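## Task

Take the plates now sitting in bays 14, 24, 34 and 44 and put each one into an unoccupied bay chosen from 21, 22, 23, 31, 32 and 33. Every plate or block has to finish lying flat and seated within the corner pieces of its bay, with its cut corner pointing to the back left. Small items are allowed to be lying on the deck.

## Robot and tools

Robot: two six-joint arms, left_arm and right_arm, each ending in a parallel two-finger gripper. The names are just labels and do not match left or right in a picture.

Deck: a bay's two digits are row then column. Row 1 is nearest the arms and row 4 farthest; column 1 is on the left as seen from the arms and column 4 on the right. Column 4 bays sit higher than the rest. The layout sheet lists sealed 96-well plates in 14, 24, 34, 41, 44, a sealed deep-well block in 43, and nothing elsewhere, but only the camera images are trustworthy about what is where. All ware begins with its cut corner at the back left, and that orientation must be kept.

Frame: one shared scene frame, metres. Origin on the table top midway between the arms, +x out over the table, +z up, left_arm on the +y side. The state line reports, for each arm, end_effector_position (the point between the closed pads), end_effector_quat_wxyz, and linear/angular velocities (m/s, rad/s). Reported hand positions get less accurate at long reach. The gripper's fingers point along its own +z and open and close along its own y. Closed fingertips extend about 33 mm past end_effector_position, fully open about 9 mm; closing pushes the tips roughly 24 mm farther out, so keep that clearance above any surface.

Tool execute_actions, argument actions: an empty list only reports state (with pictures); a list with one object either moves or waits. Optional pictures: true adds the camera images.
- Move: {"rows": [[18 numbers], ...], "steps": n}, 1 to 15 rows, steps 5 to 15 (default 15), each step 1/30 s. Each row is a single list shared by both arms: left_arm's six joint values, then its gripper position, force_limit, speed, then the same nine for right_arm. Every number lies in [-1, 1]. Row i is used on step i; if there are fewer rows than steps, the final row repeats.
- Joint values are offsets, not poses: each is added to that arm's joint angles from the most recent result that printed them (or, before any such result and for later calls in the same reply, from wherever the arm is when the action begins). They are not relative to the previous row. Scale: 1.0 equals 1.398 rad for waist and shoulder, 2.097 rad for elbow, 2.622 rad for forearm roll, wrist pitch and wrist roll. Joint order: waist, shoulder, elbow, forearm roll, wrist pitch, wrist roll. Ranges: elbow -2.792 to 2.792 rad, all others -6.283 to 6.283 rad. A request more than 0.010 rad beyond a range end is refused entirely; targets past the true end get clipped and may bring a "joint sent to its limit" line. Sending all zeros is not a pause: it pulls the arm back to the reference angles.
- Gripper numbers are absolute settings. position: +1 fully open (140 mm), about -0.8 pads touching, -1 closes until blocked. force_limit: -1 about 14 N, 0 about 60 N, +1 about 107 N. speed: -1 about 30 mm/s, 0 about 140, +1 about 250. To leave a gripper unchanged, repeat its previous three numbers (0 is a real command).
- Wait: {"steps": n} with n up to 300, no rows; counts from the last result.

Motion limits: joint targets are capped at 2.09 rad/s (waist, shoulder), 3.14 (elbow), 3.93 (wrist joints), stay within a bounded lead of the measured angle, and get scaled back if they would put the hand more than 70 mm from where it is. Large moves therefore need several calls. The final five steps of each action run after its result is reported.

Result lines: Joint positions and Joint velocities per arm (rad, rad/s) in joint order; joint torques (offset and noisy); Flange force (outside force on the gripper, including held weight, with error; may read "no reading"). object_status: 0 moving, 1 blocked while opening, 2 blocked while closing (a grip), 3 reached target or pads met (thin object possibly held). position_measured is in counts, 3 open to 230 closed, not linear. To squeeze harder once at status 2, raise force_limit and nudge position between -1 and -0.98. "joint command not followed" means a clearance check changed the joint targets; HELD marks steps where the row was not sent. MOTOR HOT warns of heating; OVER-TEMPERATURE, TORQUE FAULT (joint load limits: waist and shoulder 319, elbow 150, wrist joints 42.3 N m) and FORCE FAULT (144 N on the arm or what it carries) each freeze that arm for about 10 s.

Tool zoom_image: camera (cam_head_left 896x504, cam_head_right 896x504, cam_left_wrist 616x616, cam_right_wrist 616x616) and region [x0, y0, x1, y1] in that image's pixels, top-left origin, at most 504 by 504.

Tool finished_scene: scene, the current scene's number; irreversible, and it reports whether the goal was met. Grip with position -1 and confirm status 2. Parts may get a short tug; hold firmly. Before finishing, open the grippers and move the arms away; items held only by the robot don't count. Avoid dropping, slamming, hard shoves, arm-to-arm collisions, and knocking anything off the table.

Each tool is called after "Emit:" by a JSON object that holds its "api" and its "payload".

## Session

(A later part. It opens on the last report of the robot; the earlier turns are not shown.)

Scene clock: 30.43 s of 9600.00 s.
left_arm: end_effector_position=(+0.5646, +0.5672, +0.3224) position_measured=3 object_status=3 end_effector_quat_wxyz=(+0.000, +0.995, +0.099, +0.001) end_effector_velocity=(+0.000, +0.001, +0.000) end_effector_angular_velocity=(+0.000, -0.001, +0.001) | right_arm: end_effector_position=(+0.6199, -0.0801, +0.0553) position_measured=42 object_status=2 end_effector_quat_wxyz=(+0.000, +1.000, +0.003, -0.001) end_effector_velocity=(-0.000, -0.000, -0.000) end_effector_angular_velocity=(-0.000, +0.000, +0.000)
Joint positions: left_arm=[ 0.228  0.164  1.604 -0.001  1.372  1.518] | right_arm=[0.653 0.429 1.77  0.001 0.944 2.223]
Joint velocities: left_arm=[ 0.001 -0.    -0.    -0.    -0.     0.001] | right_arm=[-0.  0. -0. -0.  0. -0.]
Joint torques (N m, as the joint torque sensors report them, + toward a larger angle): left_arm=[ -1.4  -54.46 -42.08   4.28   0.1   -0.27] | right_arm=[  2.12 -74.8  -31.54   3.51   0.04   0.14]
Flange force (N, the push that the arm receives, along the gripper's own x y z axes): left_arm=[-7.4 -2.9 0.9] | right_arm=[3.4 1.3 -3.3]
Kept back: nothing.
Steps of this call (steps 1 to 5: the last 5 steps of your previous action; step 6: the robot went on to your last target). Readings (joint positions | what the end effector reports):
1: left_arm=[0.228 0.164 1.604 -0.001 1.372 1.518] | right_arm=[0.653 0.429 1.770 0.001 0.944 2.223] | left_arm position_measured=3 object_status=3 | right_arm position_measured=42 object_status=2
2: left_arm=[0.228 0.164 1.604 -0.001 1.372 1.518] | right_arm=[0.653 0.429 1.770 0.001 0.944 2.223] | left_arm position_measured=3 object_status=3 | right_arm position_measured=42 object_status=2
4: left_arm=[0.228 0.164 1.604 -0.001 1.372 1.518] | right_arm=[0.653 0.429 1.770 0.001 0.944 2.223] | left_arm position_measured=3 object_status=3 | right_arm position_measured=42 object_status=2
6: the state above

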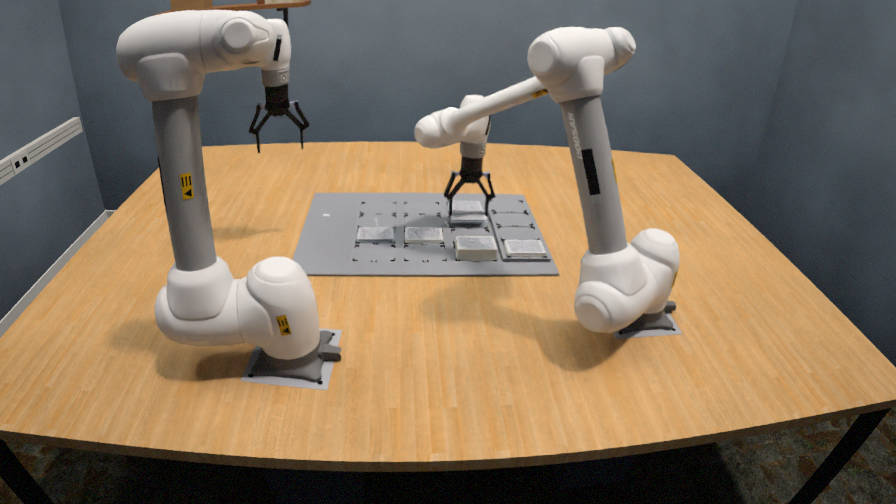

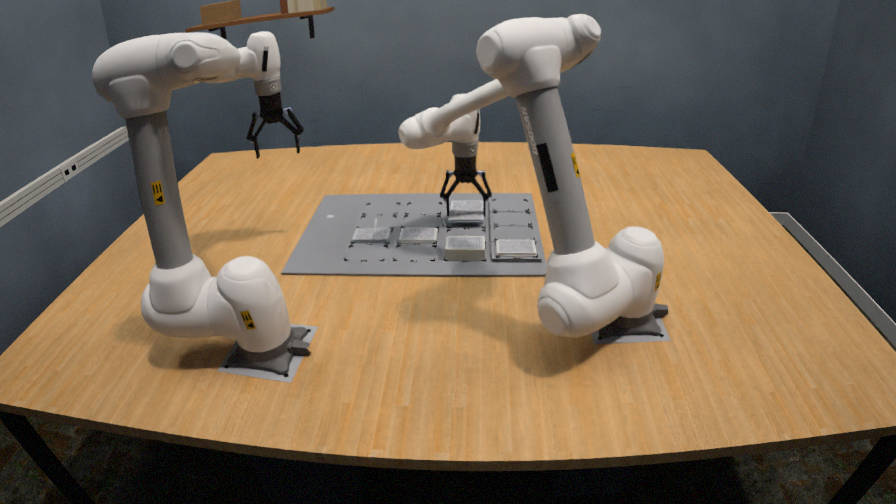

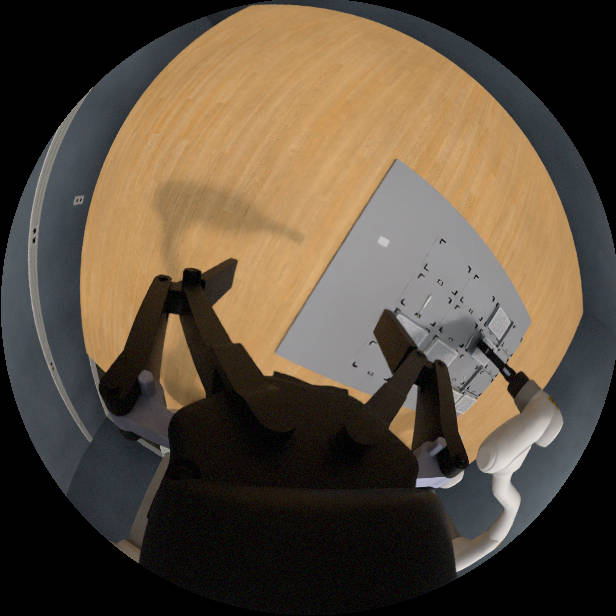

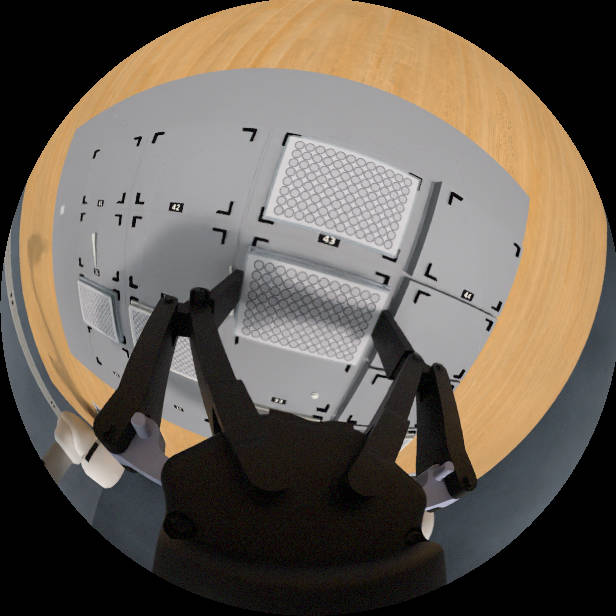

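Emit:
{"api": "execute_actions", "payload": {"actions": [{"rows":[[0,0,0,0,0,0,1,0,0,-0.0009,0.0085,0.003,0,-0.0072,-0.0005,-1,0,0]],"steps":15}]}}

Emit:
{"api": "execute_actions", "payload": {"actions": [{"steps":6}], "pictures": true}}

Emit:
{"api": "zoom_image", "payload": {"camera": "cam_right_wrist", "region": [180, 180, 450, 420]}}

Scene clock: 31.20 s of 9600.00 s.
left_arm: end_effector_position=(+0.5646, +0.5672, +0.3224) position_measured=3 object_status=3 end_effector_quat_wxyz=(+0.000, +0.995, +0.099, +0.001) end_effector_velocity=(-0.001, +0.001, -0.000) end_effector_angular_velocity=(+0.000, +0.001, +0.002) | right_arm: end_effector_position=(+0.6212, -0.0802, +0.0440) position_measured=42 object_status=2 end_effector_quat_wxyz=(+0.000, +1.000, +0.003, -0.001) end_effector_velocity=(-0.000, -0.000, -0.001) end_effector_angular_velocity=(-0.001, +0.002, +0.001)
Joint positions: left_arm=[ 0.228  0.164  1.604 -0.001  1.372  1.518] | right_arm=[0.652 0.441 1.776 0.001 0.926 2.222]
Joint velocities: left_arm=[ 0.002 -0.     0.001  0.     0.     0.   ] | right_arm=[-0.     0.001  0.    -0.     0.001 -0.002]
Joint torques (N m, as the joint torque sensors report them, + toward a larger angle): left_arm=[ -1.5  -52.69 -41.92   4.4    0.4   -0.11] | right_arm=[  3.96 -77.23 -30.61   3.35   0.16  -0.04]
Flange force (N, the push that the arm receives, along the gripper's own x y z axes): left_arm=[-10.4 -2.7 0.6] | right_arm=[7.4 1.0 -1.6]
Steps of this call (steps 1 to 13: the robot went on to your last target; steps 14 to 23: the first 10 steps of this action). Readings (joint positions | what the end effector reports):
14: left_arm=[0.228 0.164 1.604 -0.001 1.372 1.518] | right_arm=[0.653 0.429 1.770 0.001 0.944 2.223] | left_arm position_measured=3 object_status=3 | right_arm position_measured=42 object_status=2
15: left_arm=[0.228 0.164 1.604 -0.001 1.372 1.518] | right_arm=[0.653 0.433 1.772 0.001 0.937 2.223] | left_arm position_measured=3 object_status=3 | right_arm position_measured=42 object_status=2
17: left_arm=[0.228 0.164 1.604 -0.001 1.372 1.518] | right_arm=[0.652 0.439 1.776 0.001 0.928 2.223] | left_arm position_measured=3 object_status=3 | right_arm position_measured=42 object_status=2
21: left_arm=[0.228 0.164 1.604 -0.001 1.372 1.518] | right_arm=[0.652 0.441 1.776 0.001 0.926 2.222] | left_arm position_measured=3 object_status=3 | right_arm position_measured=42 object_status=2
23: the state above

Scene clock: 31.40 s of 9600.00 s.
left_arm: end_effector_position=(+0.5646, +0.5672, +0.3224) position_measured=3 object_status=3 end_effector_quat_wxyz=(+0.000, +0.995, +0.099, +0.001) end_effector_velocity=(-0.000, -0.000, +0.000) end_effector_angular_velocity=(+0.000, +0.000, -0.000) | right_arm: end_effector_position=(+0.6212, -0.0802, +0.0440) position_measured=42 object_status=2 end_effector_quat_wxyz=(+0.000, +1.000, +0.003, -0.001) end_effector_velocity=(-0.000, -0.000, +0.000) end_effector_angular_velocity=(-0.000, +0.001, -0.001)
Joint positions: left_arm=[ 0.228  0.164  1.604 -0.001  1.372  1.518] | right_arm=[0.652 0.441 1.776 0.001 0.925 2.222]
Joint velocities: left_arm=[-0.    -0.     0.     0.001  0.    -0.   ] | right_arm=[-0.    -0.    -0.     0.     0.001  0.   ]
Joint torques (N m, as the joint torque sensors report them, + toward a larger angle): left_arm=[  0.33 -53.66 -41.74   4.25   0.12  -0.46] | right_arm=[  3.26 -76.9  -31.47   3.41   0.05   0.02]
Flange force (N, the push that the arm receives, along the gripper's own x y z axes): left_arm=[-8.4 -0.4 0.0] | right_arm=[5.1 1.7 -1.7]
Kept back: nothing.
Steps of this call (steps 1 to 5: the last 5 steps of your previous action; step 6: the robot went on to your last target). Readings (joint positions | what the end effector reports):
1: left_arm=[0.228 0.164 1.604 -0.001 1.372 1.518] | right_arm=[0.652 0.441 1.776 0.001 0.925 2.222] | left_arm position_measured=3 object_status=3 | right_arm position_measured=42 object_status=2
2: left_arm=[0.228 0.164 1.604 -0.001 1.372 1.518] | right_arm=[0.652 0.441 1.776 0.001 0.925 2.222] | left_arm position_measured=3 object_status=3 | right_arm position_measured=42 object_status=2
4: left_arm=[0.228 0.164 1.604 -0.001 1.372 1.518] | right_arm=[0.652 0.441 1.776 0.001 0.925 2.222] | left_arm position_measured=3 object_status=3 | right_arm position_measured=42 object_status=2
6: the state above

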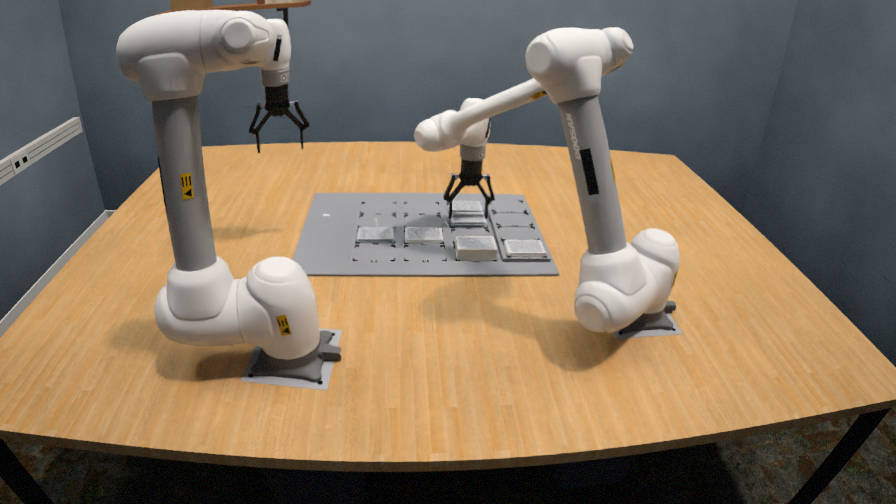

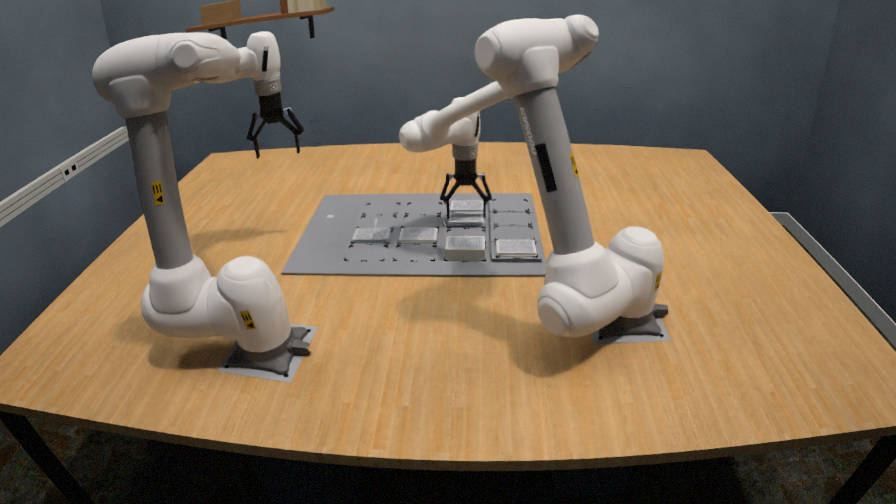

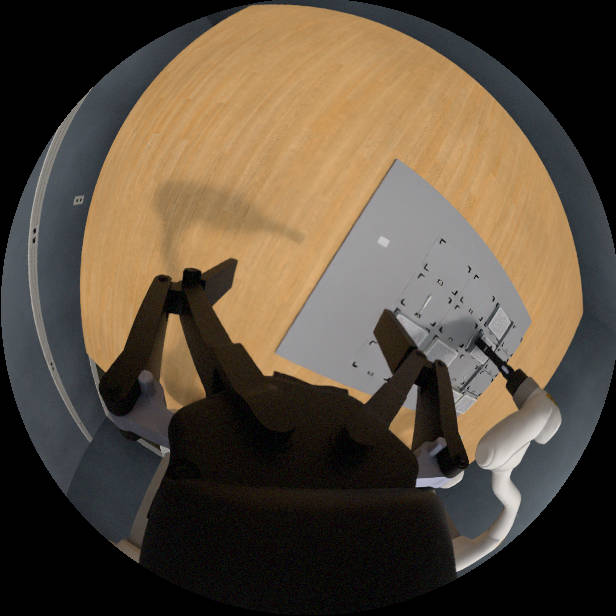

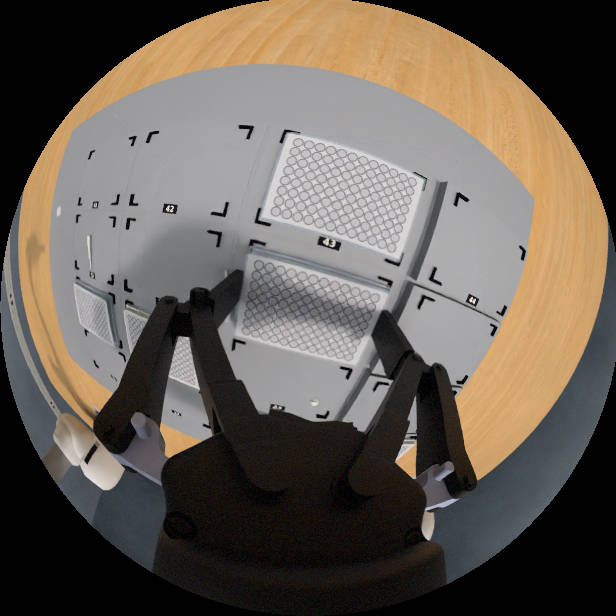

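Region (180, 180, 450, 420) of cam_right_wrist's 616x616 image, scaled by 1.867, with more detail than that image has.

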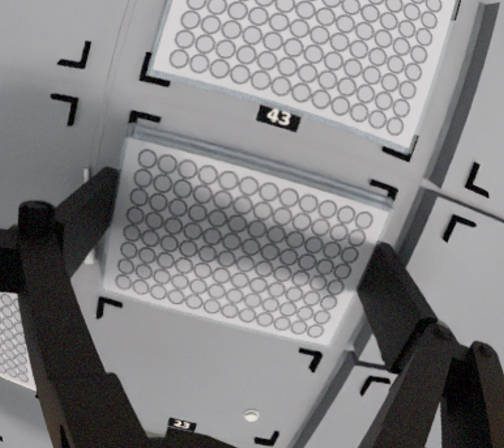

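Looks fine. Lower 6 mm and check force.

Emit:
{"api": "execute_actions", "payload": {"actions": [{"rows":[[0,0,0,0,0,0,1,0,0,0,0.0039,0.0022,0,-0.004,0,-1,0,0]],"steps":12}]}}

Emit:
{"api": "execute_actions", "payload": {"actions": [{"steps":6}]}}

Scene clock: 31.77 s of 9600.00 s.
left_arm: end_effector_position=(+0.5646, +0.5672, +0.3224) position_measured=3 object_status=3 end_effector_quat_wxyz=(+0.000, +0.995, +0.099, +0.001) end_effector_velocity=(-0.000, +0.000, -0.000) end_effector_angular_velocity=(+0.000, +0.001, -0.001) | right_arm: end_effector_position=(+0.6211, -0.0803, +0.0382) position_measured=42 object_status=2 end_effector_quat_wxyz=(+0.000, +1.000, +0.003, -0.000) end_effector_velocity=(-0.000, -0.000, -0.002) end_effector_angular_velocity=(-0.000, +0.000, +0.000)
Joint positions: left_arm=[ 0.228  0.164  1.604 -0.001  1.372  1.518] | right_arm=[0.652 0.446 1.781 0.001 0.915 2.222]
Joint velocities: left_arm=[ 0.    -0.     0.     0.     0.     0.001] | right_arm=[-0.     0.002  0.001  0.    -0.002 -0.   ]
Joint torques (N m, as the joint torque sensors report them, + toward a larger angle): left_arm=[ -1.67 -54.68 -42.35   4.36   0.25  -0.42] | right_arm=[  2.29 -75.6  -30.15   3.37   0.47   0.1 ]
Flange force (N, the push that the arm receives, along the gripper's own x y z axes): left_arm=[-7.7 -3.0 1.5] | right_arm=[4.2 0.9 -3.6]
Steps of this call (steps 1 to 4: the robot went on to your last target; steps 5 to 11: the first 7 steps of this action). Readings (joint positions | what the end effector reports):
5: left_arm=[0.228 0.164 1.604 -0.001 1.372 1.518] | right_arm=[0.652 0.441 1.777 0.001 0.925 2.222] | left_arm position_measured=3 object_status=3 | right_arm position_measured=42 object_status=2
6: left_arm=[0.228 0.164 1.604 -0.001 1.372 1.518] | right_arm=[0.652 0.443 1.778 0.001 0.921 2.222] | left_arm position_measured=3 object_status=3 | right_arm position_measured=42 object_status=2
8: left_arm=[0.228 0.164 1.604 -0.001 1.372 1.518] | right_arm=[0.652 0.446 1.781 0.001 0.916 2.222] | left_arm position_measured=3 object_status=3 | right_arm position_measured=42 object_status=2
11: the state above

Scene clock: 31.97 s of 9600.00 s.
left_arm: end_effector_position=(+0.5646, +0.5672, +0.3224) position_measured=3 object_status=3 end_effector_quat_wxyz=(+0.000, +0.995, +0.099, +0.001) end_effector_velocity=(+0.000, -0.000, +0.000) end_effector_angular_velocity=(-0.001, -0.001, +0.001) | right_arm: end_effector_position=(+0.6210, -0.0804, +0.0381) position_measured=42 object_status=2 end_effector_quat_wxyz=(+0.000, +1.000, +0.003, -0.000) end_effector_velocity=(-0.000, -0.000, -0.000) end_effector_angular_velocity=(-0.001, +0.001, -0.000)
Joint positions: left_arm=[ 0.228  0.164  1.604 -0.001  1.372  1.518] | right_arm=[0.652 0.446 1.781 0.001 0.915 2.222]
Joint velocities: left_arm=[ 0.     0.    -0.001 -0.001 -0.    -0.   ] | right_arm=[ 0.     0.     0.    -0.     0.001  0.   ]
Joint torques (N m, as the joint torque sensors report them, + toward a larger angle): left_arm=[  0.4  -54.26 -42.64   4.16   0.07  -0.36] | right_arm=[  2.32 -76.37 -31.38   3.57   0.12  -0.14]
Flange force (N, the push that the arm receives, along the gripper's own x y z axes): left_arm=[-8.9 -0.2 1.4] | right_arm=[3.1 1.4 -2.1]
Kept back: nothing.
Steps of this call (steps 1 to 5: the last 5 steps of your previous action; step 6: the robot went on to your last target). Readings (joint positions | what the end effector reports):
1: left_arm=[0.228 0.164 1.604 -0.001 1.372 1.518] | right_arm=[0.652 0.446 1.781 0.001 0.915 2.222] | left_arm position_measured=3 object_status=3 | right_arm position_measured=42 object_status=2
2: left_arm=[0.228 0.164 1.604 -0.001 1.372 1.518] | right_arm=[0.652 0.446 1.781 0.001 0.915 2.222] | left_arm position_measured=3 object_status=3 | right_arm position_measured=42 object_status=2
4: left_arm=[0.228 0.164 1.604 -0.001 1.372 1.518] | right_arm=[0.652 0.446 1.781 0.001 0.915 2.222] | left_arm position_measured=3 object_status=3 | right_arm position_measured=42 object_status=2
6: the state above

Emit:
{"api": "execute_actions", "payload": {"actions": [{"rows":[[0,0,0,0,0,0,1,0,0,0,0.0013,0.0007,0,-0.0013,0,-1,0,0],[0,0,0,0,0,0,1,0,0,0,0.0013,0.0007,0,-0.0013,0,-1,0,0],[0,0,0,0,0,0,1,0,0,0,0.0013,0.0007,0,-0.0013,0,-1,0,0],[0,0,0,0,0,0,1,0,0,0,0.0013,0.0007,0,-0.0013,0,-1,0,0],[0,0,0,0,0,0,1,0,0,0,0.0013,0.0007,0,-0.0013,0,1,0,0],[0,0,0,0,0,0,1,0,0,0,0.0013,0.0007,0,-0.0013,0,1,0,0],[0,0,0,0,0,0,1,0,0,0,0.0013,0.0007,0,-0.0013,0,1,0,0],[0,0,0,0,0,0,1,0,0,0,0.0013,0.0007,0,-0.0013,0,1,0,0],[0,0,0,0,0,0,1,0,0,0,0.0013,0.0007,0,-0.0013,0,1,0,0],[0,0,0,0,0,0,1,0,0,0,0.0013,0.0007,0,-0.0013,0,1,0,0],[0,0,0,0,0,0,1,0,0,0,-0.041,-0.023,0,0.042,0,1,0,0]],"steps":15}]}}

Emit:
{"api": "execute_actions", "payload": {"actions": [{"steps":12}], "pictures": true}}

Emit:
{"api": "zoom_image", "payload": {"camera": "cam_right_wrist", "region": [120, 140, 440, 420]}}

Scene clock: 32.53 s of 9600.00 s.
left_arm: end_effector_position=(+0.5646, +0.5672, +0.3224) position_measured=3 object_status=3 end_effector_quat_wxyz=(+0.000, +0.995, +0.099, +0.001) end_effector_velocity=(+0.000, -0.000, +0.000) end_effector_angular_velocity=(-0.000, +0.000, -0.000) | right_arm: end_effector_position=(+0.6210, -0.0804, +0.0361) position_measured=6 object_status=0 end_effector_quat_wxyz=(+0.000, +1.000, +0.003, -0.000) end_effector_velocity=(+0.000, +0.000, +0.000) end_effector_angular_velocity=(+0.000, -0.001, -0.001)
Joint positions: left_arm=[ 0.228  0.164  1.604 -0.001  1.372  1.518] | right_arm=[0.652 0.448 1.783 0.001 0.912 2.222]
Joint velocities: left_arm=[-0.     0.    -0.001 -0.     0.     0.   ] | right_arm=[ 0.    -0.     0.    -0.    -0.001  0.001]
Joint torques (N m, as the joint torque sensors report them, + toward a larger angle): left_arm=[ -1.91 -53.68 -43.02   4.28   0.39  -0.29] | right_arm=[  2.09 -75.84 -30.17   3.38   0.02  -0.13]
Flange force (N, the push that the arm receives, along the gripper's own x y z axes): left_arm=[-10.5 -3.6 2.4] | right_arm=[4.2 0.2 -3.2]
Steps of this call (steps 1 to 7: the robot went on to your last target; steps 8 to 17: the first 10 steps of this action). Readings (joint positions | what the end effector reports):
8: left_arm=[0.228 0.164 1.604 -0.001 1.372 1.518] | right_arm=[0.652 0.446 1.781 0.001 0.915 2.222] | left_arm position_measured=3 object_status=3 | right_arm position_measured=42 object_status=2
9: left_arm=[0.228 0.164 1.604 -0.001 1.372 1.518] | right_arm=[0.652 0.447 1.782 0.001 0.913 2.222] | left_arm position_measured=3 object_status=3 | right_arm position_measured=42 object_status=2
11: left_arm=[0.228 0.164 1.604 -0.001 1.372 1.518] | right_arm=[0.652 0.448 1.782 0.001 0.912 2.222] | left_arm position_measured=3 object_status=3 | right_arm position_measured=42 object_status=2
15: left_arm=[0.228 0.164 1.604 -0.001 1.372 1.518] | right_arm=[0.652 0.448 1.783 0.001 0.912 2.222] | left_arm position_measured=3 object_status=3 | right_arm position_measured=21 object_status=0
17: the state above

Scene clock: 32.93 s of 9600.00 s.
left_arm: end_effector_position=(+0.5646, +0.5672, +0.3224) position_measured=3 object_status=3 end_effector_quat_wxyz=(+0.000, +0.995, +0.099, +0.001) end_effector_velocity=(-0.000, -0.001, -0.000) end_effector_angular_velocity=(-0.000, +0.001, -0.002) | right_arm: end_effector_position=(+0.6206, -0.0807, +0.1008) position_measured=3 object_status=3 end_effector_quat_wxyz=(+0.002, +1.000, +0.004, -0.002) end_effector_velocity=(+0.001, +0.001, +0.002) end_effector_angular_velocity=(+0.001, -0.001, -0.001)
Joint positions: left_arm=[ 0.228  0.164  1.604 -0.001  1.372  1.518] | right_arm=[0.652 0.389 1.733 0.    1.025 2.222]
Joint velocities: left_arm=[-0.001 -0.     0.001 -0.     0.     0.001] | right_arm=[-0.    -0.001 -0.002 -0.     0.001  0.001]
Joint torques (N m, as the joint torque sensors report them, + toward a larger angle): left_arm=[  0.72 -53.96 -41.95   4.28   0.27  -0.32] | right_arm=[  3.44 -74.54 -34.3    3.62   0.47  -0.06]
Flange force (N, the push that the arm receives, along the gripper's own x y z axes): left_arm=[-8.2 0.9 0.9] | right_arm=[4.1 2.6 -0.2]
Kept back: nothing.
Steps of this call (steps 1 to 5: the last 5 steps of your previous action; steps 6 to 12: the robot went on to your last target). Readings (joint positions | what the end effector reports):
1: left_arm=[0.228 0.164 1.604 -0.001 1.372 1.518] | right_arm=[0.652 0.448 1.782 0.001 0.912 2.222] | left_arm position_measured=3 object_status=3 | right_arm position_measured=3 object_status=0
2: left_arm=[0.228 0.164 1.604 -0.001 1.372 1.518] | right_arm=[0.652 0.443 1.779 0.000 0.923 2.222] | left_arm position_measured=3 object_status=3 | right_arm position_measured=3 object_status=0
4: left_arm=[0.228 0.164 1.604 -0.001 1.372 1.518] | right_arm=[0.652 0.414 1.753 0.000 0.979 2.222] | left_arm position_measured=3 object_status=3 | right_arm position_measured=3 object_status=0
8: left_arm=[0.228 0.164 1.604 -0.001 1.372 1.518] | right_arm=[0.652 0.389 1.734 0.000 1.024 2.222] | left_arm position_measured=3 object_status=3 | right_arm position_measured=3 object_status=3
12: the state above

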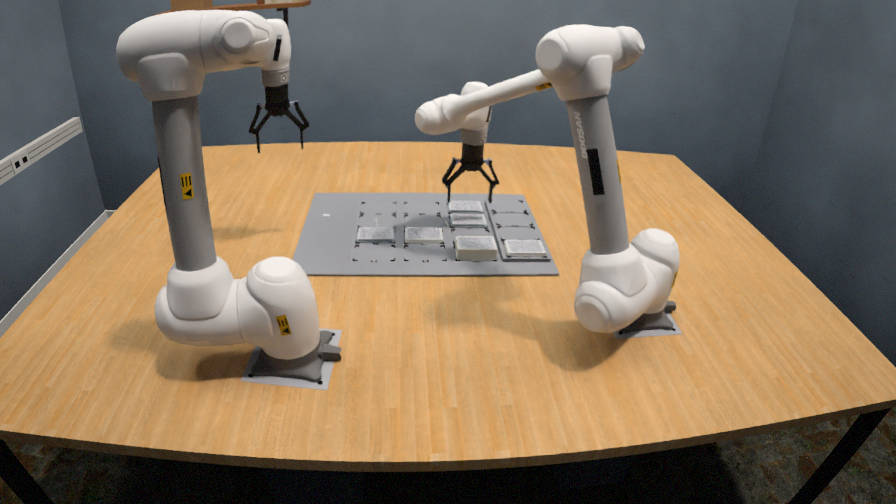

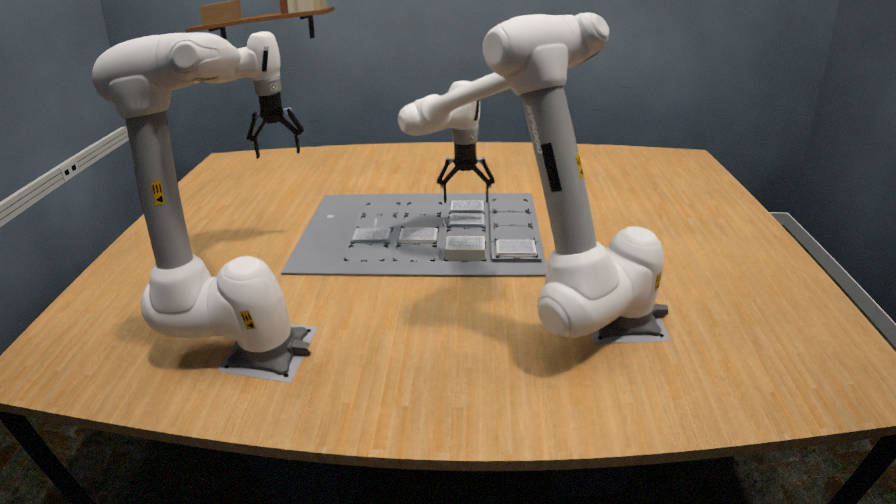

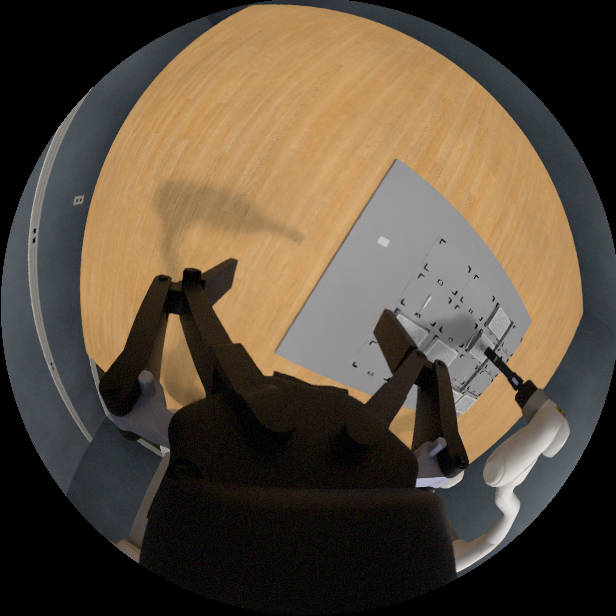

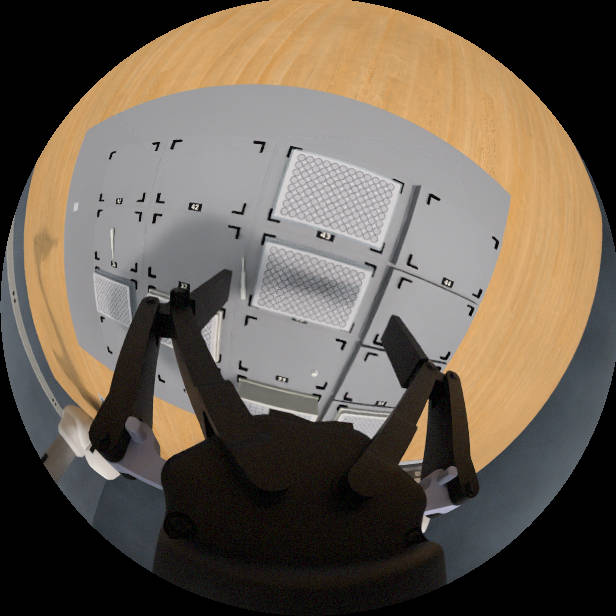

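Region (120, 140, 440, 420) of cam_right_wrist's 616x616 image, scaled by 1.575, with more detail than that image has; it fills the top 441 rows of this view, and the rest is white.

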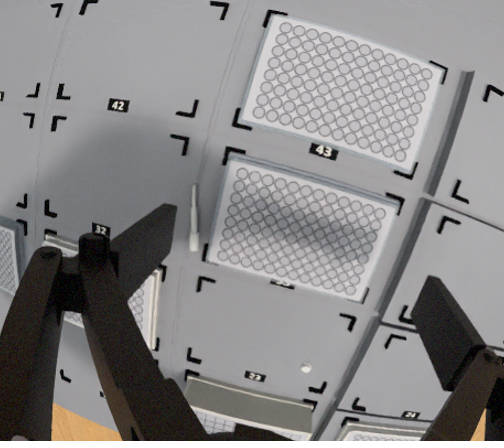

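Emit:
{"api": "execute_actions", "payload": {"actions": [{"rows":[[0,0,0,0,0,0,1,0,0,0.0057,-0.287,0.2384,0,-0.0385,0.0027,1,0,0]],"steps":15}]}}

Emit:
{"api": "execute_actions", "payload": {"actions": [{"steps":15}], "pictures": true}}

Emit:
{"api": "zoom_image", "payload": {"camera": "cam_right_wrist", "region": [180, 180, 450, 420]}}

Scene clock: 33.43 s of 9600.00 s.
left_arm: end_effector_position=(+0.5646, +0.5672, +0.3224) position_measured=3 object_status=3 end_effector_quat_wxyz=(+0.000, +0.995, +0.099, +0.001) end_effector_velocity=(-0.000, -0.000, -0.001) end_effector_angular_velocity=(-0.000, +0.001, +0.000) | right_arm: end_effector_position=(+0.5224, -0.1542, +0.1131) position_measured=3 object_status=3 end_effector_quat_wxyz=(+0.001, +1.000, +0.004, -0.002) end_effector_velocity=(-0.375, -0.281, +0.009) end_effector_angular_velocity=(+0.002, -0.003, +0.001)
Joint positions: left_arm=[ 0.228  0.164  1.604 -0.001  1.372  1.518] | right_arm=[0.656 0.205 1.963 0.    0.979 2.224]
Joint velocities: left_arm=[-0.     0.     0.    -0.    -0.    -0.001] | right_arm=[ 0.014 -0.686  0.853 -0.    -0.171  0.013]
Joint torques (N m, as the joint torque sensors report them, + toward a larger angle): left_arm=[ -2.62 -53.64 -41.72   4.14   0.34  -0.1 ] | right_arm=[  3.09 -54.61 -31.68   3.33   0.04   0.15]
Flange force (N, the push that the arm receives, along the gripper's own x y z axes): left_arm=[-8.1 -4.2 0.5] | right_arm=[4.9 3.0 -2.1]
Steps of this call (steps 1 to 5: the robot went on to your last target; steps 6 to 15: the first 10 steps of this action). Readings (joint positions | what the end effector reports):
6: left_arm=[0.228 0.164 1.604 -0.001 1.372 1.518] | right_arm=[0.652 0.389 1.733 0.000 1.025 2.222] | left_arm position_measured=3 object_status=3 | right_arm position_measured=3 object_status=3
7: left_arm=[0.228 0.164 1.604 -0.001 1.372 1.518] | right_arm=[0.652 0.383 1.740 0.000 1.024 2.222] | left_arm position_measured=3 object_status=3 | right_arm position_measured=3 object_status=3
9: left_arm=[0.228 0.164 1.604 -0.001 1.372 1.518] | right_arm=[0.653 0.350 1.782 0.000 1.015 2.222] | left_arm position_measured=3 object_status=3 | right_arm position_measured=3 object_status=3
13: left_arm=[0.228 0.164 1.604 -0.001 1.372 1.518] | right_arm=[0.655 0.251 1.905 0.000 0.990 2.223] | left_arm position_measured=3 object_status=3 | right_arm position_measured=3 object_status=3
15: the state above

Scene clock: 33.93 s of 9600.00 s.
left_arm: end_effector_position=(+0.5646, +0.5672, +0.3224) position_measured=3 object_status=3 end_effector_quat_wxyz=(+0.000, +0.995, +0.099, +0.001) end_effector_velocity=(+0.000, -0.001, -0.000) end_effector_angular_velocity=(-0.001, -0.000, -0.001) | right_arm: end_effector_position=(+0.4023, -0.2451, +0.1016) position_measured=3 object_status=3 end_effector_quat_wxyz=(+0.001, +1.000, +0.004, -0.001) end_effector_velocity=(-0.002, -0.002, -0.001) end_effector_angular_velocity=(-0.001, +0.001, +0.000)
Joint positions: left_arm=[ 0.228  0.164  1.604 -0.001  1.372  1.518] | right_arm=[ 0.66  -0.012  2.233  0.     0.924  2.229]
Joint velocities: left_arm=[-0.001 -0.     0.    -0.001 -0.     0.   ] | right_arm=[ 0.    -0.003  0.006  0.    -0.001 -0.   ]
Joint torques (N m, as the joint torque sensors report them, + toward a larger angle): left_arm=[ -0.36 -52.89 -42.66   4.2    0.35  -0.46] | right_arm=[  2.46 -28.42 -30.37   3.44   0.08   0.14]
Flange force (N, the push that the arm receives, along the gripper's own x y z axes): left_arm=[-10.9 -1.0 2.0] | right_arm=[2.9 5.4 -7.4]
Kept back: nothing.
Steps of this call (steps 1 to 5: the last 5 steps of your previous action; steps 6 to 15: the robot went on to your last target). Readings (joint positions | what the end effector reports):
1: left_arm=[0.228 0.164 1.604 -0.001 1.372 1.518] | right_arm=[0.656 0.181 1.991 0.000 0.973 2.225] | left_arm position_measured=3 object_status=3 | right_arm position_measured=3 object_status=3
2: left_arm=[0.228 0.164 1.604 -0.001 1.372 1.518] | right_arm=[0.657 0.158 2.020 0.000 0.967 2.225] | left_arm position_measured=3 object_status=3 | right_arm position_measured=3 object_status=3
4: left_arm=[0.228 0.164 1.604 -0.001 1.372 1.518] | right_arm=[0.657 0.113 2.077 0.000 0.956 2.226] | left_arm position_measured=3 object_status=3 | right_arm position_measured=3 object_status=3
8: left_arm=[0.228 0.164 1.604 -0.001 1.372 1.518] | right_arm=[0.659 0.024 2.188 0.000 0.933 2.228] | left_arm position_measured=3 object_status=3 | right_arm position_measured=3 object_status=3
15: the state above

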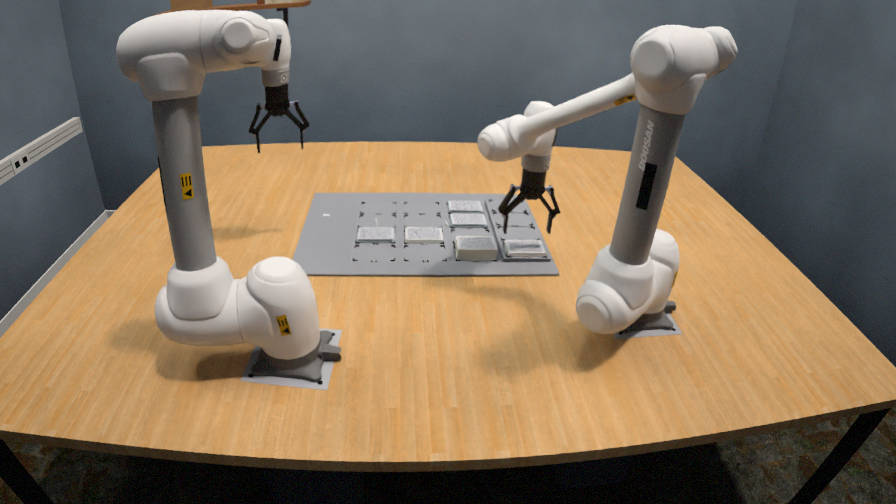

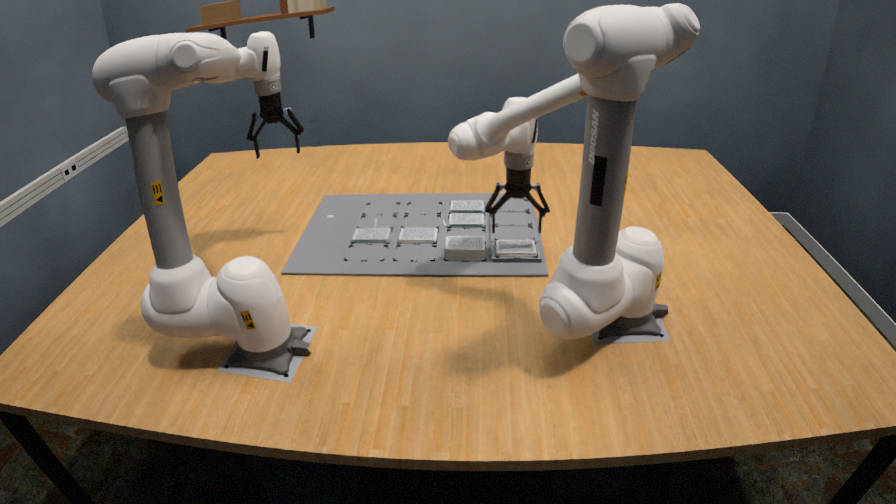

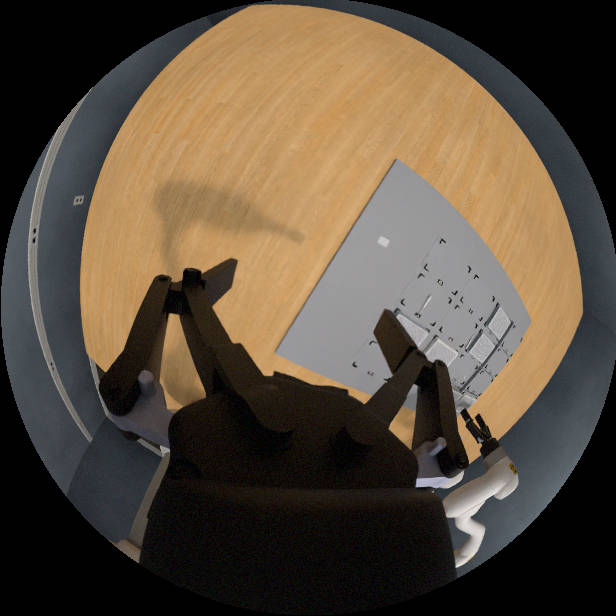

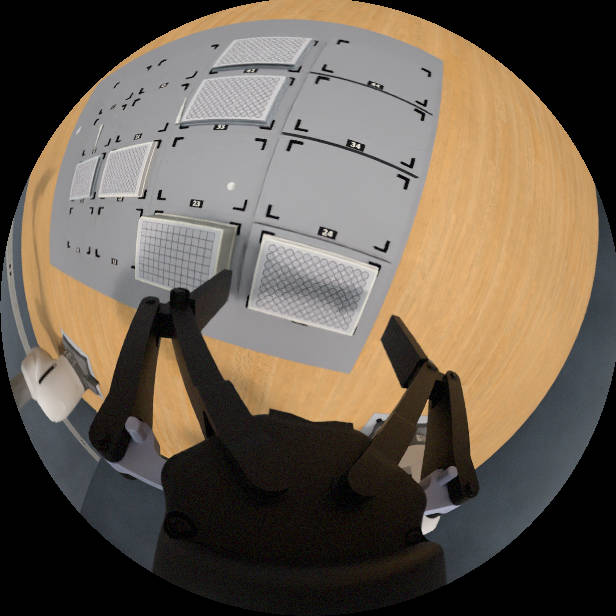

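Region (180, 180, 450, 420) of cam_right_wrist's 616x616 image, scaled by 1.867, with more detail than that image has.

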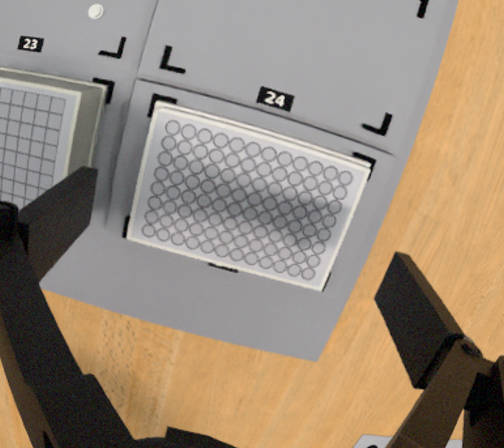

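Emit:
{"api": "execute_actions", "payload": {"actions": [{"rows":[[0,0,0,0,0,0,1,0,0,0,0.0521,0.0234,0,-0.0472,0,1,0,0],[0,0,0,0,0,0,1,0,0,0,0.0521,0.0234,0,-0.0472,0,1,0,0],[0,0,0,0,0,0,1,0,0,0,0.0521,0.0234,0,-0.0472,0,1,0,0],[0,0,0,0,0,0,1,0,0,0,0.0521,0.0234,0,-0.0472,0,1,0,0],[0,0,0,0,0,0,1,0,0,0,0.0521,0.0234,0,-0.0472,0,1,0,0],[0,0,0,0,0,0,1,0,0,0,0.0521,0.0234,0,-0.0472,0,1,0,0],[0,0,0,0,0,0,1,0,0,0,0.0521,0.0234,0,-0.0472,0,1,0,0],[0,0,0,0,0,0,1,0,0,0,0.0521,0.0234,0,-0.0472,0,1,0,0],[0,0,0,0,0,0,1,0,0,0,0.0521,0.0234,0,-0.0472,0,1,0,0],[0,0,0,0,0,0,1,0,0,0,0.0521,0.0234,0,-0.0472,0,1,0,0],[0,0,0,0,0,0,1,0,0,0,0.0521,0.0234,0,-0.0472,0,1,0,0],[0,0,0,0,0,0,1,0,0,0,0.0521,0.0234,0,-0.0472,0,-1,0,0]],"steps":15}]}}

Emit:
{"api": "execute_actions", "payload": {"actions": [{"steps":14}]}}

Scene clock: 34.67 s of 9600.00 s.
left_arm: end_effector_position=(+0.5646, +0.5672, +0.3224) position_measured=3 object_status=3 end_effector_quat_wxyz=(+0.000, +0.995, +0.099, +0.001) end_effector_velocity=(-0.000, -0.000, -0.001) end_effector_angular_velocity=(-0.001, +0.001, -0.001) | right_arm: end_effector_position=(+0.4034, -0.2442, +0.0492) position_measured=3 object_status=3 end_effector_quat_wxyz=(+0.000, +1.000, +0.004, -0.001) end_effector_velocity=(+0.000, +0.000, -0.002) end_effector_angular_velocity=(+0.003, -0.004, -0.001)
Joint positions: left_arm=[ 0.228  0.164  1.604 -0.001  1.372  1.518] | right_arm=[0.66  0.061 2.281 0.    0.801 2.229]
Joint velocities: left_arm=[ 0.     0.     0.001 -0.    -0.     0.001] | right_arm=[ 0.     0.     0.003 -0.    -0.009  0.001]
Joint torques (N m, as the joint torque sensors report them, + toward a larger angle): left_arm=[ -0.29 -52.74 -42.53   4.41   0.24  -0.2 ] | right_arm=[  2.61 -34.23 -26.99   3.16   0.27   0.08]
Flange force (N, the push that the arm receives, along the gripper's own x y z axes): left_arm=[-11.0 -0.8 1.3] | right_arm=[5.1 3.6 -4.8]
Steps of this call (steps 1 to 12: the robot went on to your last target; steps 13 to 22: the first 10 steps of this action). Readings (joint positions | what the end effector reports):
13: left_arm=[0.228 0.164 1.604 -0.001 1.372 1.518] | right_arm=[0.660 -0.012 2.233 0.000 0.923 2.229] | left_arm position_measured=3 object_status=3 | right_arm position_measured=3 object_status=3
14: left_arm=[0.228 0.164 1.604 -0.001 1.372 1.518] | right_arm=[0.660 -0.007 2.237 0.000 0.914 2.229] | left_arm position_measured=3 object_status=3 | right_arm position_measured=3 object_status=3
16: left_arm=[0.228 0.164 1.604 -0.001 1.372 1.518] | right_arm=[0.660 0.025 2.258 0.000 0.860 2.229] | left_arm position_measured=3 object_status=3 | right_arm position_measured=3 object_status=3
20: left_arm=[0.228 0.164 1.604 -0.001 1.372 1.518] | right_arm=[0.660 0.061 2.281 0.000 0.802 2.229] | left_arm position_measured=3 object_status=3 | right_arm position_measured=3 object_status=3
22: the state above

Scene clock: 35.13 s of 9600.00 s.
left_arm: end_effector_position=(+0.5646, +0.5672, +0.3224) position_measured=3 object_status=3 end_effector_quat_wxyz=(+0.000, +0.995, +0.099, +0.001) end_effector_velocity=(+0.000, -0.001, +0.000) end_effector_angular_velocity=(+0.000, -0.000, -0.001) | right_arm: end_effector_position=(+0.4033, -0.2443, +0.0490) position_measured=40 object_status=0 end_effector_quat_wxyz=(+0.000, +1.000, +0.004, -0.001) end_effector_velocity=(+0.001, +0.000, +0.000) end_effector_angular_velocity=(+0.002, -0.002, +0.001)
Joint positions: left_arm=[ 0.228  0.164  1.604 -0.001  1.372  1.518] | right_arm=[0.66  0.061 2.282 0.    0.8   2.229]
Joint velocities: left_arm=[-0.002 -0.     0.    -0.    -0.    -0.   ] | right_arm=[-0.    -0.     0.    -0.    -0.002 -0.001]
Joint torques (N m, as the joint torque sensors report them, + toward a larger angle): left_arm=[ -1.71 -53.85 -42.36   4.28   0.39  -0.15] | right_arm=[ 10.3  -10.98 -17.54   8.25  -7.4   -0.32]
Flange force (N, the push that the arm receives, along the gripper's own x y z axes): left_arm=[-9.0 -2.4 1.8] | right_arm=[1.3 29.4 -65.8]
Kept back: nothing.
Steps of this call (steps 1 to 5: the last 5 steps of your previous action; steps 6 to 14: the robot went on to your last target). Readings (joint positions | what the end effector reports):
1: left_arm=[0.228 0.164 1.604 -0.001 1.372 1.518] | right_arm=[0.660 0.061 2.281 0.000 0.801 2.229] | left_arm position_measured=3 object_status=3 | right_arm position_measured=3 object_status=3
2: left_arm=[0.228 0.164 1.604 -0.001 1.372 1.518] | right_arm=[0.660 0.061 2.282 0.000 0.800 2.229] | left_arm position_measured=3 object_status=3 | right_arm position_measured=3 object_status=0
4: left_arm=[0.228 0.164 1.604 -0.001 1.372 1.518] | right_arm=[0.660 0.061 2.282 0.000 0.800 2.229] | left_arm position_measured=3 object_status=3 | right_arm position_measured=16 object_status=0
8: left_arm=[0.228 0.164 1.604 -0.001 1.372 1.518] | right_arm=[0.660 0.061 2.282 0.000 0.801 2.229] | left_arm position_measured=3 object_status=3 | right_arm position_measured=40 object_status=0
14: the state above

Raise 2 mm to relieve.

Emit:
{"api": "execute_actions", "payload": {"actions": [{"rows":[[0,0,0,0,0,0,1,0,0,0,-0.002,-0.0009,0,0.0018,0,-1,0,0]],"steps":12}]}}

Emit:
{"api": "execute_actions", "payload": {"actions": [{"steps":8}]}}

Scene clock: 35.50 s of 9600.00 s.
left_arm: end_effector_position=(+0.5646, +0.5672, +0.3224) position_measured=3 object_status=3 end_effector_quat_wxyz=(+0.000, +0.995, +0.099, +0.001) end_effector_velocity=(+0.000, -0.001, +0.000) end_effector_angular_velocity=(-0.000, -0.000, -0.000) | right_arm: end_effector_position=(+0.4033, -0.2444, +0.0507) position_measured=42 object_status=2 end_effector_quat_wxyz=(+0.000, +1.000, +0.004, -0.001) end_effector_velocity=(+0.000, +0.000, +0.003) end_effector_angular_velocity=(+0.000, -0.000, -0.001)
Joint positions: left_arm=[ 0.228  0.164  1.604 -0.001  1.372  1.518] | right_arm=[0.66  0.059 2.28  0.    0.805 2.229]
Joint velocities: left_arm=[-0.001  0.    -0.001 -0.     0.    -0.001] | right_arm=[ 0.    -0.004 -0.003  0.     0.006  0.001]
Joint torques (N m, as the joint torque sensors report them, + toward a larger angle): left_arm=[ -1.34 -53.1  -42.32   4.34   0.21  -0.38] | right_arm=[  6.55 -42.11 -34.35   5.98  -2.38   0.17]
Flange force (N, the push that the arm receives, along the gripper's own x y z axes): left_arm=[-9.6 -2.5 1.0] | right_arm=[11.0 10.6 7.6]
Steps of this call (steps 1 to 4: the robot went on to your last target; steps 5 to 11: the first 7 steps of this action). Readings (joint positions | what the end effector reports):
5: left_arm=[0.228 0.164 1.604 -0.001 1.372 1.518] | right_arm=[0.660 0.061 2.282 0.000 0.800 2.229] | left_arm position_measured=3 object_status=3 | right_arm position_measured=40 object_status=2
6: left_arm=[0.228 0.164 1.604 -0.001 1.372 1.518] | right_arm=[0.660 0.060 2.281 0.000 0.802 2.229] | left_arm position_measured=3 object_status=3 | right_arm position_measured=40 object_status=2
8: left_arm=[0.228 0.164 1.604 -0.001 1.372 1.518] | right_arm=[0.660 0.059 2.280 0.000 0.804 2.229] | left_arm position_measured=3 object_status=3 | right_arm position_measured=41 object_status=2
11: the state above

Scene clock: 35.77 s of 9600.00 s.
left_arm: end_effector_position=(+0.5646, +0.5672, +0.3224) position_measured=3 object_status=3 end_effector_quat_wxyz=(+0.000, +0.995, +0.099, +0.001) end_effector_velocity=(-0.000, -0.000, +0.000) end_effector_angular_velocity=(+0.000, +0.000, +0.000) | right_arm: end_effector_position=(+0.4034, -0.2443, +0.0509) position_measured=42 object_status=2 end_effector_quat_wxyz=(+0.000, +1.000, +0.004, -0.001) end_effector_velocity=(-0.000, -0.000, +0.000) end_effector_angular_velocity=(-0.000, +0.000, -0.001)
Joint positions: left_arm=[ 0.228  0.164  1.604 -0.001  1.372  1.518] | right_arm=[0.66  0.058 2.28  0.    0.805 2.229]
Joint velocities: left_arm=[-0.001 -0.     0.     0.     0.    -0.001] | right_arm=[ 0.     0.    -0.    -0.     0.001  0.001]
Joint torques (N m, as the joint torque sensors report them, + toward a larger angle): left_arm=[ -1.19 -55.37 -42.94   4.33   0.19  -0.27] | right_arm=[  5.82 -37.66 -35.54   5.87  -3.03   0.25]
Flange force (N, the push that the arm receives, along the gripper's own x y z axes): left_arm=[-8.0 -2.2 2.4] | right_arm=[4.0 15.1 0.5]
Kept back: nothing.
Steps of this call (steps 1 to 5: the last 5 steps of your previous action; steps 6 to 8: the robot went on to your last target). Readings (joint positions | what the end effector reports):
1: left_arm=[0.228 0.164 1.604 -0.001 1.372 1.518] | right_arm=[0.660 0.058 2.280 0.000 0.805 2.229] | left_arm position_measured=3 object_status=3 | right_arm position_measured=42 object_status=2
2: left_arm=[0.228 0.164 1.604 -0.001 1.372 1.518] | right_arm=[0.660 0.058 2.280 0.000 0.805 2.229] | left_arm position_measured=3 object_status=3 | right_arm position_measured=42 object_status=2
4: left_arm=[0.228 0.164 1.604 -0.001 1.372 1.518] | right_arm=[0.660 0.058 2.280 0.000 0.805 2.229] | left_arm position_measured=3 object_status=3 | right_arm position_measured=42 object_status=2
8: the state above


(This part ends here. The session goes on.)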